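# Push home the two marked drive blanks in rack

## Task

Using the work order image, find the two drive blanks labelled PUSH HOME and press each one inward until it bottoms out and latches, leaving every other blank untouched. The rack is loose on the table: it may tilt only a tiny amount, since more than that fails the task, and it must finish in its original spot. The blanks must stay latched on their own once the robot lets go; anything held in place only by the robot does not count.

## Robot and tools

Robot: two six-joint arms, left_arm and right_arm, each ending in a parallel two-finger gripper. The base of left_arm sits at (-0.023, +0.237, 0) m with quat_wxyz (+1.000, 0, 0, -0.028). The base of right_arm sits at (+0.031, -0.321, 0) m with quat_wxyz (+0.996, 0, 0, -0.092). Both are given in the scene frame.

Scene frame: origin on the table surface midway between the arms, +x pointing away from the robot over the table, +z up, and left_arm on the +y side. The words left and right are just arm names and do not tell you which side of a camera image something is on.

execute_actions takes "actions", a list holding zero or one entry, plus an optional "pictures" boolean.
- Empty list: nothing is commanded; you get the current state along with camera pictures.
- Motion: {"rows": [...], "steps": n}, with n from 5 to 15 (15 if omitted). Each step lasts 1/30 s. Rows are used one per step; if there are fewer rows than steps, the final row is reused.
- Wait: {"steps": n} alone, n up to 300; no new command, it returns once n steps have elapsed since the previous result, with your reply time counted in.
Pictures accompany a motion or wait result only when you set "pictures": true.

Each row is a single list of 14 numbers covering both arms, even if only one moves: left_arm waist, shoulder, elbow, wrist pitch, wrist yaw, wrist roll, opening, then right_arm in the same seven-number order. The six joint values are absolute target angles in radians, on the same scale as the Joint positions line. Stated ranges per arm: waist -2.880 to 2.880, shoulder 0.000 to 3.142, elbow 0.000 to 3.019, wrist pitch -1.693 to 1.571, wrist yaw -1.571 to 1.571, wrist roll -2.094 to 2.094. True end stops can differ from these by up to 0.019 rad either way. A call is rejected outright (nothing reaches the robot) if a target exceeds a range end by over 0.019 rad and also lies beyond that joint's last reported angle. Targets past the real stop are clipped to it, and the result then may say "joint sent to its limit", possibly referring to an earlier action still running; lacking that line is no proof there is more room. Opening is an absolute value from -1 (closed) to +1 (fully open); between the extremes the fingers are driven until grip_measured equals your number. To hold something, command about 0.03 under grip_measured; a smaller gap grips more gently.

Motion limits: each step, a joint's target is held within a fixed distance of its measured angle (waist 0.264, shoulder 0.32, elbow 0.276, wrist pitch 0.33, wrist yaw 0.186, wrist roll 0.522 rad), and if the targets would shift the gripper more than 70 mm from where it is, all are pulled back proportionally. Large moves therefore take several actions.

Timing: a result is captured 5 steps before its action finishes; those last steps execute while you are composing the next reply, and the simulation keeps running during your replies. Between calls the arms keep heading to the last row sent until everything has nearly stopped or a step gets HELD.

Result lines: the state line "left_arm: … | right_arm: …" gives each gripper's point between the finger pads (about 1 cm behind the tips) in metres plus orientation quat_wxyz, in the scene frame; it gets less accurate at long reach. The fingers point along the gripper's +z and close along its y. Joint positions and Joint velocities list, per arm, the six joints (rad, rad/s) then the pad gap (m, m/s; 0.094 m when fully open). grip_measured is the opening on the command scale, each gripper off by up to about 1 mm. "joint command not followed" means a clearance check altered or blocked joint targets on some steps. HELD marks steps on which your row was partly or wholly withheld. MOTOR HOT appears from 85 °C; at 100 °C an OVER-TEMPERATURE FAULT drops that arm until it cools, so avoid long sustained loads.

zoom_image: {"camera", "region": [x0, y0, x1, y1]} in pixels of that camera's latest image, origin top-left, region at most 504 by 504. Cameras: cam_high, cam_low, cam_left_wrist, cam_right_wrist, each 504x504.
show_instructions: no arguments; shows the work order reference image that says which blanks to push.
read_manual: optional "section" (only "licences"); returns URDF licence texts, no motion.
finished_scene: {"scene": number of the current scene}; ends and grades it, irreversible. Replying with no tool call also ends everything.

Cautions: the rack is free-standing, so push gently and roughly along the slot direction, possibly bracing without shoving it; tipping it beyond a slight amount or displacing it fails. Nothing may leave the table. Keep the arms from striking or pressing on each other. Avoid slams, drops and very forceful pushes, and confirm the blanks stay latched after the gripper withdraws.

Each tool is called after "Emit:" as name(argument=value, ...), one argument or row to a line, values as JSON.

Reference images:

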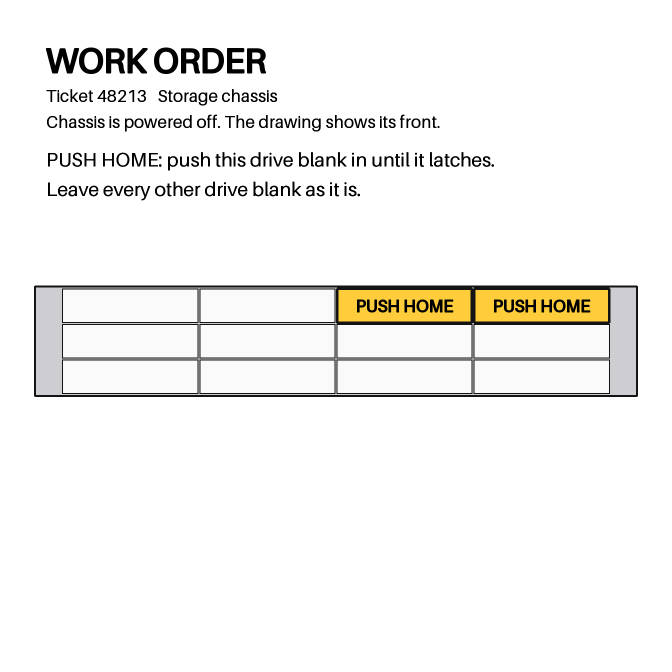

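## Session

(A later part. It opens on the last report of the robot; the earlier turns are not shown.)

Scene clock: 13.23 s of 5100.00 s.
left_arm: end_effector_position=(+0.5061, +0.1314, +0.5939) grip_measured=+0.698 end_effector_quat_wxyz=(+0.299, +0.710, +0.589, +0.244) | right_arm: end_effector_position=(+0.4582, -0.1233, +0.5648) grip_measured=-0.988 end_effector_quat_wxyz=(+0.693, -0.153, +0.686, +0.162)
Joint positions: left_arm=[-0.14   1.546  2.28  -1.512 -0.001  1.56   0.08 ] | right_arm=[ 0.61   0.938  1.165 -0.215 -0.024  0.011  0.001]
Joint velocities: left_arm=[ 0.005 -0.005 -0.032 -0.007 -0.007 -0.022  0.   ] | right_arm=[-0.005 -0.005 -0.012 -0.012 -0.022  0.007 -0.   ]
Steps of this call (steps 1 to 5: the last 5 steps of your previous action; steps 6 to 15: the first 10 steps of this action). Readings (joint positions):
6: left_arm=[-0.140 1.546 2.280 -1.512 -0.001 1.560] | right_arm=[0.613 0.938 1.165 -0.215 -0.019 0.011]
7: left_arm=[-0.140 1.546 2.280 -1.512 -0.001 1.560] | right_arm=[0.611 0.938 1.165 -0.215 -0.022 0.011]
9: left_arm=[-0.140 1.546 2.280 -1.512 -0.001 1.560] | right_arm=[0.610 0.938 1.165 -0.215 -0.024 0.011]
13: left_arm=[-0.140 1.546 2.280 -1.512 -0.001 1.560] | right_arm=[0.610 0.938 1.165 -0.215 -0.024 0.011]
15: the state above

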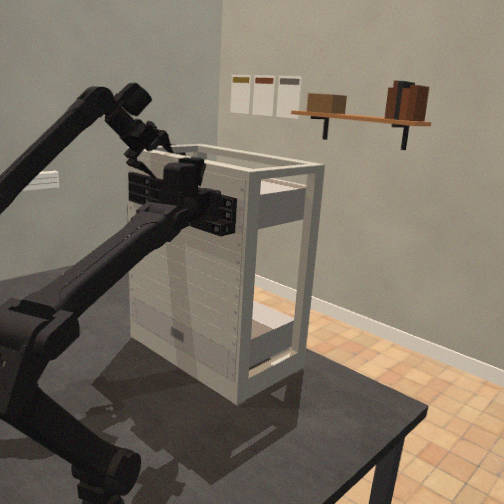

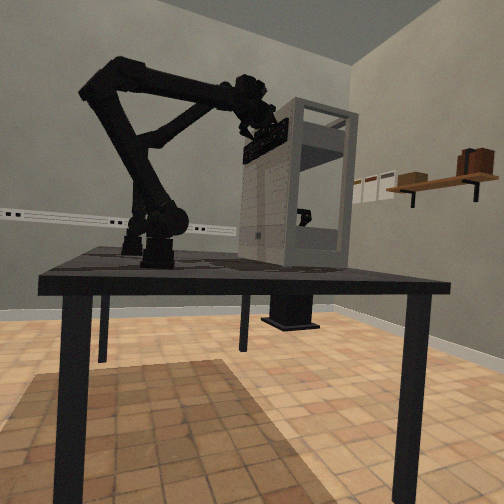

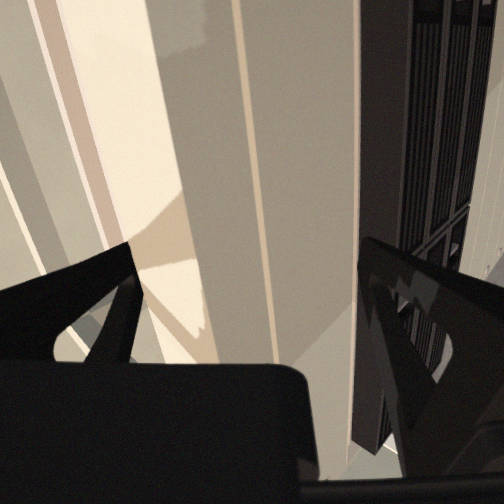

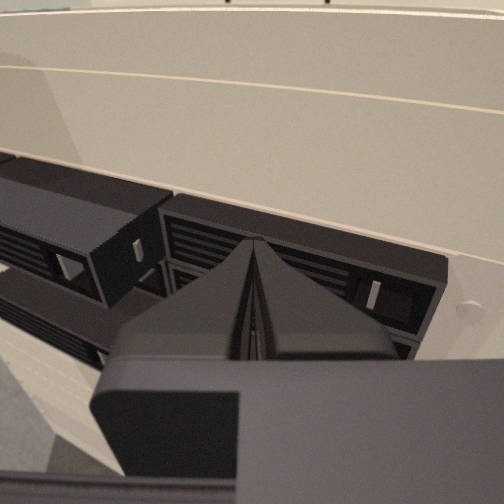

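Emit:
execute_actions(
  actions=[
    {"rows":[[-0.14,1.55,2.25,-1.55,0,1.57,0.7,0.6,0.93,1.19,-0.21,0,0,-1],[-0.14,1.55,2.25,-1.55,0,1.57,0.7,0.61,0.9,1.18,-0.22,0,0,-1],[-0.14,1.55,2.25,-1.55,0,1.57,0.7,0.61,0.87,1.17,-0.22,0,0,-1],[-0.14,1.55,2.25,-1.55,0,1.57,0.7,0.61,0.83,1.17,-0.22,0,0,-1]]},
  ],
)

Emit:
execute_actions(
  actions=[
    {"rows":[[-0.14,1.55,2.25,-1.55,0,1.57,0.7,0.7,0.83,1.2,-0.22,0,0,-1],[-0.14,1.55,2.25,-1.55,0,1.57,0.7,0.75,0.83,1.2,-0.22,0,0,-1],[-0.14,1.55,2.25,-1.55,0,1.57,0.7,0.8,0.83,1.2,-0.22,0,0,-1],[-0.14,1.55,2.25,-1.55,0,1.57,0.7,0.845,0.85,1.2,-0.22,0,0,-1],[-0.14,1.55,2.25,-1.55,0,1.57,0.7,0.845,0.87,1.2,-0.22,0,0,-1],[-0.14,1.55,2.25,-1.55,0,1.57,0.7,0.845,0.89,1.21,-0.22,0,0,-1],[-0.14,1.55,2.25,-1.55,0,1.57,0.7,0.845,0.91,1.21,-0.22,0,0,-1],[-0.14,1.55,2.25,-1.55,0,1.57,0.7,0.845,0.94,1.21,-0.22,0,0,-1],[-0.14,1.55,2.25,-1.55,0,1.57,0.7,0.845,0.96,1.215,-0.22,0,0,-1]]},
  ],
)

Emit:
execute_actions(
  actions=[
    {"steps":15},
  ],
  pictures=true,
)

Scene clock: 14.17 s of 5100.00 s.
left_arm: end_effector_position=(+0.5061, +0.1314, +0.5939) grip_measured=+0.698 end_effector_quat_wxyz=(+0.299, +0.710, +0.589, +0.244) | right_arm: end_effector_position=(+0.4124, -0.1475, +0.6097) grip_measured=-0.988 end_effector_quat_wxyz=(+0.730, -0.138, +0.649, +0.163)
Joint positions: left_arm=[-0.14   1.546  2.28  -1.512 -0.001  1.56   0.08 ] | right_arm=[ 0.612  0.823  1.159 -0.215 -0.003  0.011  0.001]
Joint velocities: left_arm=[ 0.005 -0.005  0.027 -0.012 -0.007  0.022  0.   ] | right_arm=[-0.005 -0.308 -0.012  0.002  0.066 -0.007 -0.001]
Steps of this call (steps 1 to 5: the last 5 steps of your previous action; steps 6 to 15: the robot went on to your last target; steps 16 to 18: nothing new was sent; steps 19 to 28: the first 10 steps of this action). Readings (joint positions):
19: left_arm=[-0.140 1.546 2.280 -1.512 -0.001 1.560] | right_arm=[0.611 0.933 1.165 -0.215 -0.024 0.011]
20: left_arm=[-0.140 1.546 2.280 -1.512 -0.001 1.560] | right_arm=[0.612 0.930 1.165 -0.215 -0.014 0.011]
22: left_arm=[-0.140 1.546 2.280 -1.512 -0.001 1.560] | right_arm=[0.612 0.915 1.164 -0.215 -0.004 0.011]
26: left_arm=[-0.140 1.546 2.280 -1.512 -0.001 1.560] | right_arm=[0.612 0.851 1.159 -0.215 -0.003 0.011]
28: the state above

Scene clock: 14.67 s of 5100.00 s.
left_arm: end_effector_position=(+0.5061, +0.1314, +0.5939) grip_measured=+0.698 end_effector_quat_wxyz=(+0.299, +0.710, +0.589, +0.244) | right_arm: end_effector_position=(+0.3841, -0.0346, +0.5888) grip_measured=-0.988 end_effector_quat_wxyz=(+0.685, -0.227, +0.647, +0.247)
Joint positions: left_arm=[-0.14   1.546  2.28  -1.512 -0.001  1.56   0.08 ] | right_arm=[ 0.866  0.906  1.181 -0.215 -0.003  0.01   0.001]
Joint velocities: left_arm=[-0.005 -0.005 -0.022 -0.002  0.037 -0.051 -0.   ] | right_arm=[-0.054  0.64   0.1   -0.007 -0.037 -0.051  0.001]
Steps of this call (steps 1 to 5: the last 5 steps of your previous action; steps 6 to 15: the first 10 steps of this action). Readings (joint positions):
6: left_arm=[-0.140 1.546 2.280 -1.512 -0.001 1.560] | right_arm=[0.617 0.812 1.159 -0.215 0.000 0.011]
7: left_arm=[-0.140 1.546 2.280 -1.512 -0.001 1.560] | right_arm=[0.634 0.815 1.159 -0.215 0.003 0.011]
9: left_arm=[-0.140 1.546 2.280 -1.512 -0.001 1.560] | right_arm=[0.713 0.821 1.159 -0.215 0.004 0.011]
13: left_arm=[-0.140 1.546 2.280 -1.512 -0.001 1.560] | right_arm=[0.860 0.865 1.171 -0.215 -0.003 0.010]
15: the state above

Scene clock: 15.17 s of 5100.00 s.
left_arm: end_effector_position=(+0.5061, +0.1314, +0.5939) grip_measured=+0.698 end_effector_quat_wxyz=(+0.299, +0.710, +0.589, +0.244) | right_arm: end_effector_position=(+0.4079, -0.0218, +0.5628) grip_measured=-0.988 end_effector_quat_wxyz=(+0.667, -0.230, +0.668, +0.237)
Joint positions: left_arm=[-0.14   1.546  2.28  -1.512 -0.001  1.56   0.08 ] | right_arm=[ 0.856  0.966  1.182 -0.215 -0.003  0.01   0.001]
Joint velocities: left_arm=[-0.005 -0.005  0.007 -0.002  0.007 -0.066 -0.001] | right_arm=[-0.005 -0.015  0.002 -0.002 -0.081 -0.037  0.   ]
Kept back: nothing.
Steps of this call (steps 1 to 5: the last 5 steps of your previous action; steps 6 to 15: the robot went on to your last target). Readings (joint positions):
1: left_arm=[-0.140 1.546 2.280 -1.512 -0.001 1.560] | right_arm=[0.864 0.926 1.182 -0.215 -0.003 0.010]
2: left_arm=[-0.140 1.546 2.280 -1.512 -0.001 1.560] | right_arm=[0.861 0.943 1.182 -0.215 -0.003 0.010]
4: left_arm=[-0.140 1.546 2.280 -1.512 -0.001 1.560] | right_arm=[0.858 0.970 1.182 -0.215 -0.003 0.010]
8: left_arm=[-0.140 1.546 2.280 -1.512 -0.001 1.560] | right_arm=[0.856 0.978 1.182 -0.215 -0.003 0.010]
15: the state above

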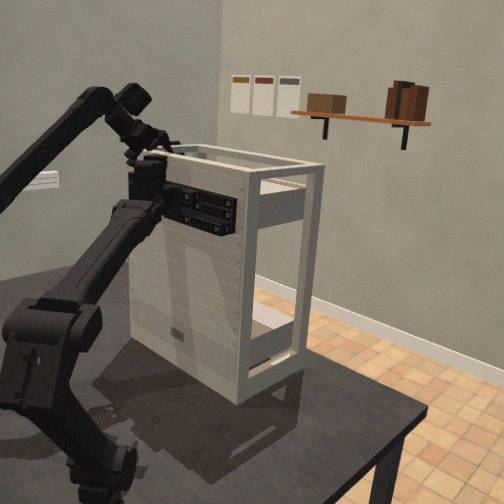

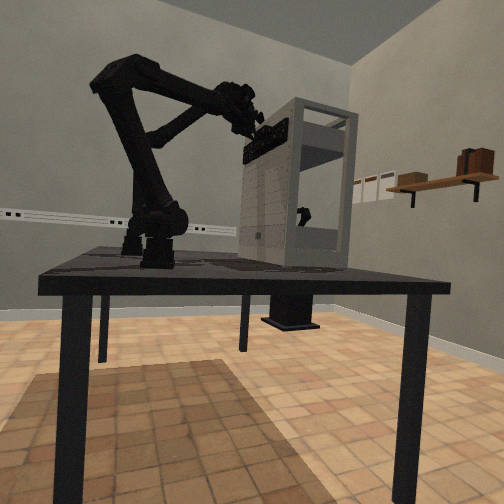

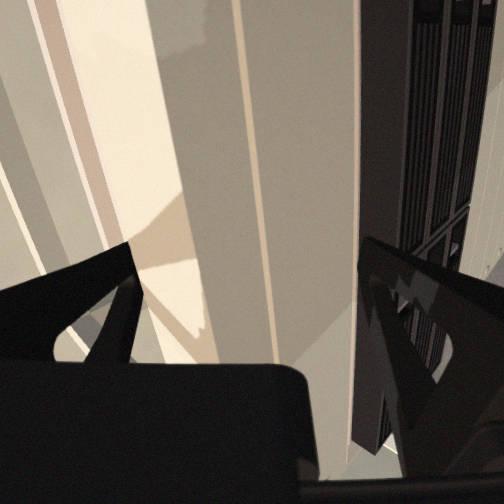

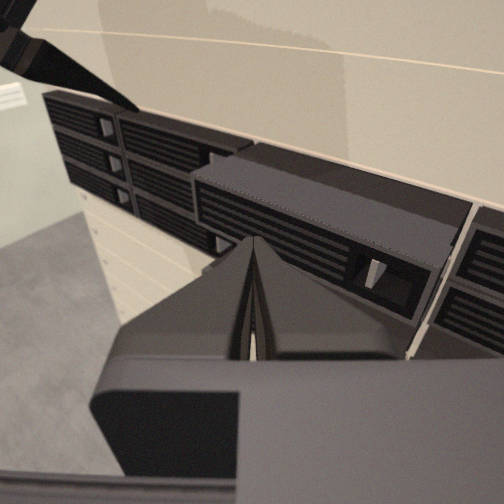

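Emit:
execute_actions(
  actions=[
    {"rows":[[-0.14,1.55,2.25,-1.55,0,1.57,0.7,0.81,1.0,1.225,-0.2,0,0,-1]]},
  ],
)

Emit:
execute_actions(
  actions=[
    {"rows":[[-0.14,1.55,2.25,-1.55,0,1.57,0.7,0.775,1.05,1.235,-0.19,0.03,0,-1]]},
  ],
)

Emit:
execute_actions(
  actions=[
    {"rows":[[-0.14,1.55,2.25,-1.55,0,1.57,0.7,0.75,1.085,1.255,-0.18,0.04,0,-1]]},
  ],
)

Emit:
execute_actions(
  actions=[
    {"rows":[[-0.14,1.55,2.25,-1.55,0,1.57,0.7,0.725,1.12,1.265,-0.17,0.04,0,-1]]},
  ],
  pictures=true,
)

Scene clock: 15.80 s of 5100.00 s.
left_arm: end_effector_position=(+0.5061, +0.1314, +0.5939) grip_measured=+0.698 end_effector_quat_wxyz=(+0.299, +0.710, +0.589, +0.244) | right_arm: end_effector_position=(+0.4231, -0.0300, +0.5559) grip_measured=-0.988 end_effector_quat_wxyz=(+0.665, -0.222, +0.677, +0.225)
Joint positions: left_arm=[-0.14   1.546  2.28  -1.512 -0.001  1.56   0.08 ] | right_arm=[ 0.822  0.983  1.184 -0.215 -0.007  0.01   0.001]
Joint velocities: left_arm=[-0.005  0.005 -0.007 -0.002 -0.095  0.066 -0.   ] | right_arm=[-0.015  0.005 -0.022  0.002 -0.022 -0.037 -0.001]
Steps of this call (steps 1 to 9: the robot went on to your last target; steps 10 to 19: the first 10 steps of this action). Readings (joint positions):
10: left_arm=[-0.140 1.546 2.280 -1.512 -0.001 1.560] | right_arm=[0.854 0.967 1.182 -0.215 -0.003 0.010]
11: left_arm=[-0.140 1.546 2.280 -1.512 -0.001 1.560] | right_arm=[0.848 0.969 1.183 -0.215 -0.003 0.010]
13: left_arm=[-0.140 1.546 2.280 -1.512 -0.001 1.560] | right_arm=[0.832 0.976 1.184 -0.215 -0.003 0.010]
17: left_arm=[-0.140 1.546 2.280 -1.512 -0.001 1.560] | right_arm=[0.822 0.983 1.184 -0.215 -0.007 0.010]
19: the state above

Scene clock: 16.30 s of 5100.00 s.
left_arm: end_effector_position=(+0.5061, +0.1314, +0.5939) grip_measured=+0.698 end_effector_quat_wxyz=(+0.299, +0.710, +0.589, +0.244) | right_arm: end_effector_position=(+0.4368, -0.0299, +0.5557) grip_measured=-0.988 end_effector_quat_wxyz=(+0.668, -0.212, +0.680, +0.216)
Joint positions: left_arm=[-0.14   1.546  2.28  -1.512 -0.001  1.56   0.08 ] | right_arm=[ 0.812  1.012  1.201 -0.206  0.012  0.01   0.001]
Joint velocities: left_arm=[ 0.005  0.005  0.022 -0.012 -0.007  0.007  0.   ] | right_arm=[-0.005 -0.005 -0.007 -0.012 -0.007  0.022 -0.001]
Steps of this call (steps 1 to 5: the last 5 steps of your previous action; steps 6 to 15: the first 10 steps of this action). Readings (joint positions):
6: left_arm=[-0.140 1.546 2.280 -1.512 -0.001 1.560] | right_arm=[0.821 0.985 1.185 -0.215 -0.001 0.010]
7: left_arm=[-0.140 1.546 2.280 -1.512 -0.001 1.560] | right_arm=[0.821 0.989 1.188 -0.215 0.004 0.010]
9: left_arm=[-0.140 1.546 2.280 -1.512 -0.001 1.560] | right_arm=[0.818 1.001 1.195 -0.211 0.012 0.010]
13: left_arm=[-0.140 1.546 2.280 -1.512 -0.001 1.560] | right_arm=[0.812 1.012 1.201 -0.206 0.012 0.010]
15: the state above

Scene clock: 16.80 s of 5100.00 s.
left_arm: end_effector_position=(+0.5061, +0.1314, +0.5939) grip_measured=+0.698 end_effector_quat_wxyz=(+0.299, +0.710, +0.589, +0.244) | right_arm: end_effector_position=(+0.4530, -0.0298, +0.5557) grip_measured=-0.988 end_effector_quat_wxyz=(+0.670, -0.205, +0.682, +0.208)
Joint positions: left_arm=[-0.14   1.546  2.28  -1.512 -0.001  1.56   0.08 ] | right_arm=[ 0.795  1.046  1.224 -0.193  0.017  0.01   0.001]
Joint velocities: left_arm=[-0.024 -0.015 -0.007  0.002 -0.037 -0.081  0.001] | right_arm=[ 0.015 -0.015  0.002 -0.017  0.022 -0.037  0.   ]
Steps of this call (steps 1 to 5: the last 5 steps of your previous action; steps 6 to 15: the first 10 steps of this action). Readings (joint positions):
6: left_arm=[-0.140 1.546 2.280 -1.512 -0.001 1.560] | right_arm=[0.811 1.014 1.203 -0.205 0.013 0.010]
7: left_arm=[-0.140 1.546 2.280 -1.512 -0.001 1.560] | right_arm=[0.809 1.019 1.207 -0.204 0.015 0.010]
9: left_arm=[-0.140 1.546 2.280 -1.512 -0.001 1.560] | right_arm=[0.802 1.034 1.217 -0.199 0.017 0.010]
13: left_arm=[-0.140 1.546 2.280 -1.512 -0.001 1.560] | right_arm=[0.795 1.046 1.224 -0.193 0.017 0.010]
15: the state above

Scene clock: 17.30 s of 5100.00 s.
left_arm: end_effector_position=(+0.5061, +0.1314, +0.5939) grip_measured=+0.698 end_effector_quat_wxyz=(+0.299, +0.710, +0.589, +0.244) | right_arm: end_effector_position=(+0.4584, -0.0295, +0.5557) grip_measured=-0.988 end_effector_quat_wxyz=(+0.670, -0.204, +0.682, +0.208)
Joint positions: left_arm=[-0.14   1.546  2.28  -1.512 -0.001  1.56   0.08 ] | right_arm=[ 0.788  1.058  1.231 -0.188  0.012  0.009  0.001]
Joint velocities: left_arm=[-0.015  0.005  0.007 -0.022  0.066 -0.037 -0.   ] | right_arm=[ 0.005 -0.005  0.017 -0.002 -0.066 -0.022 -0.   ]
Steps of this call (steps 1 to 5: the last 5 steps of your previous action; steps 6 to 15: the first 10 steps of this action). Readings (joint positions):
6: left_arm=[-0.140 1.546 2.280 -1.512 -0.001 1.560] | right_arm=[0.794 1.049 1.224 -0.192 0.017 0.010]
7: left_arm=[-0.140 1.546 2.280 -1.512 -0.001 1.560] | right_arm=[0.792 1.052 1.227 -0.191 0.017 0.010]
9: left_arm=[-0.140 1.546 2.280 -1.512 -0.001 1.560] | right_arm=[0.788 1.058 1.231 -0.188 0.012 0.009]
13: left_arm=[-0.140 1.546 2.280 -1.512 -0.001 1.560] | right_arm=[0.788 1.058 1.231 -0.188 0.012 0.009]
15: the state above

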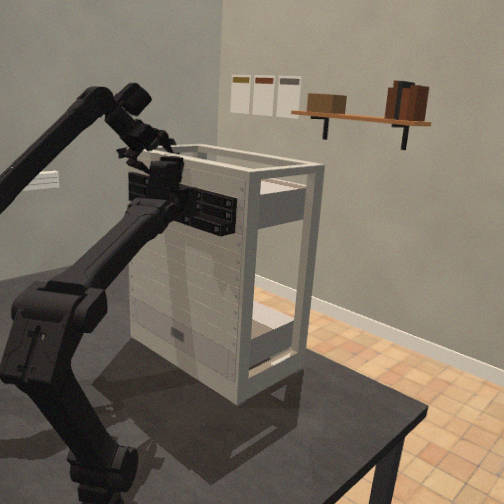

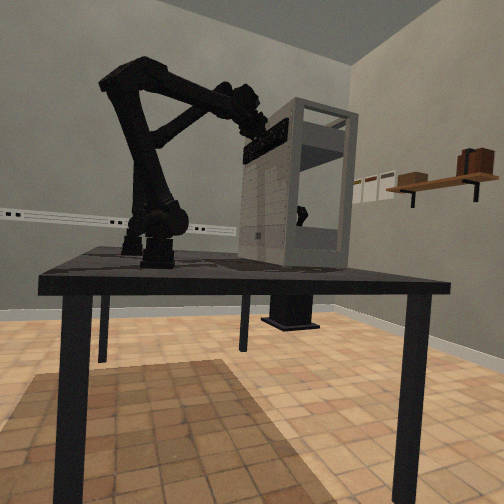

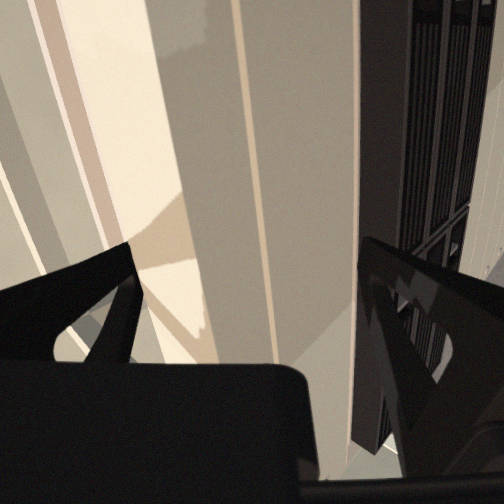

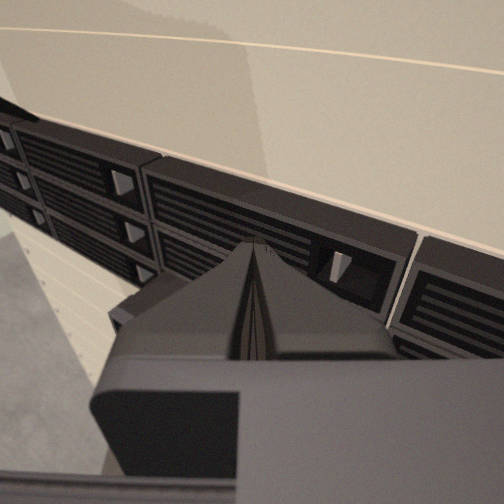

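Emit:
execute_actions(
  actions=[
    {"rows":[[-0.14,1.55,2.38,-1.51,0,1.57,0.7,0.78,0.97,1.22,-0.2,0.0,0,-1]]},
  ],
  pictures=true,
)

Emit:
finished_scene(
  scene=1,
)

Scene clock: 17.80 s of 5100.00 s.
left_arm: end_effector_position=(+0.5031, +0.1320, +0.6172) grip_measured=+0.698 end_effector_quat_wxyz=(+0.318, +0.702, +0.583, +0.259) | right_arm: end_effector_position=(+0.4221, -0.0528, +0.5905) grip_measured=-0.988 end_effector_quat_wxyz=(+0.696, -0.199, +0.654, +0.219)
Joint positions: left_arm=[-0.14   1.551  2.337 -1.512 -0.001  1.56   0.08 ] | right_arm=[ 0.788  0.957  1.21  -0.189  0.003  0.009  0.001]
Joint velocities: left_arm=[-0.005 -0.005 -0.012 -0.002  0.051  0.037 -0.001] | right_arm=[-0.015 -0.073 -0.007  0.002 -0.051 -0.007 -0.001]
Steps of this call (steps 1 to 5: the last 5 steps of your previous action; steps 6 to 15: the first 10 steps of this action). Readings (joint positions):
6: left_arm=[-0.140 1.546 2.289 -1.512 -0.001 1.560] | right_arm=[0.789 1.050 1.230 -0.188 0.004 0.009]
7: left_arm=[-0.140 1.551 2.299 -1.512 -0.001 1.560] | right_arm=[0.788 1.041 1.222 -0.188 0.004 0.009]
9: left_arm=[-0.140 1.551 2.315 -1.512 -0.001 1.560] | right_arm=[0.788 1.013 1.211 -0.189 0.003 0.009]
13: left_arm=[-0.140 1.551 2.337 -1.512 -0.001 1.560] | right_arm=[0.788 0.967 1.210 -0.189 0.003 0.009]
15: the state above

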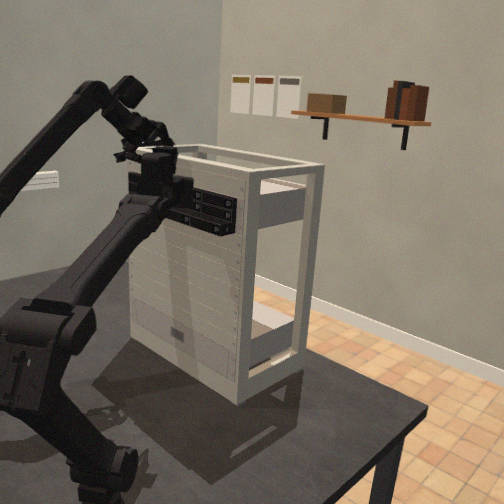

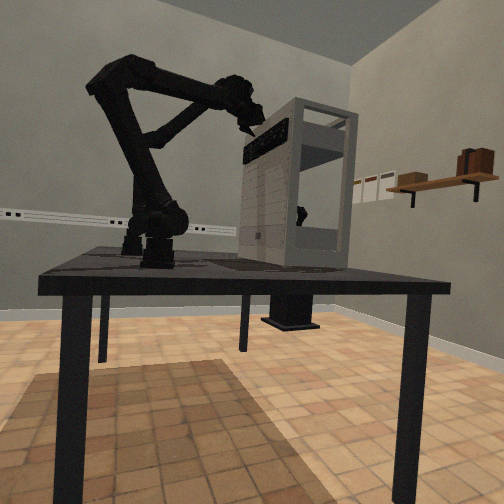

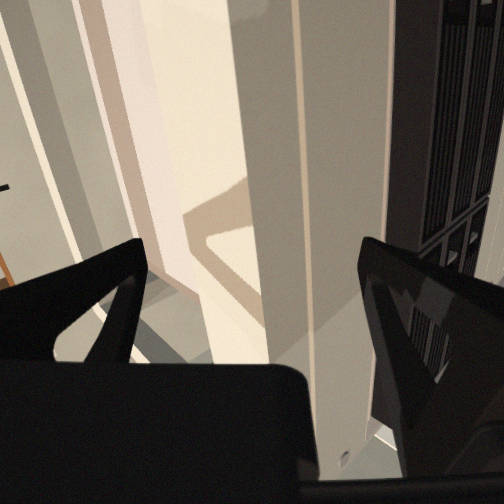

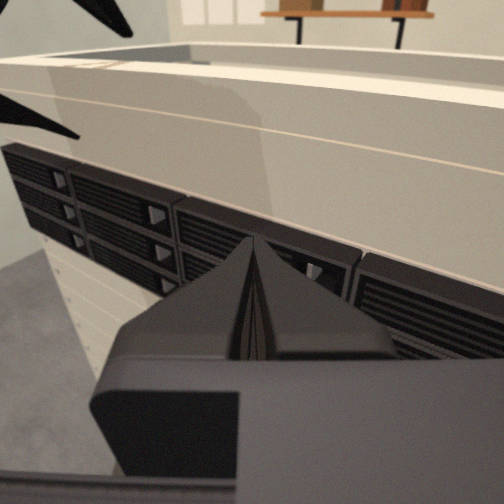

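The scene is finished: the task was done.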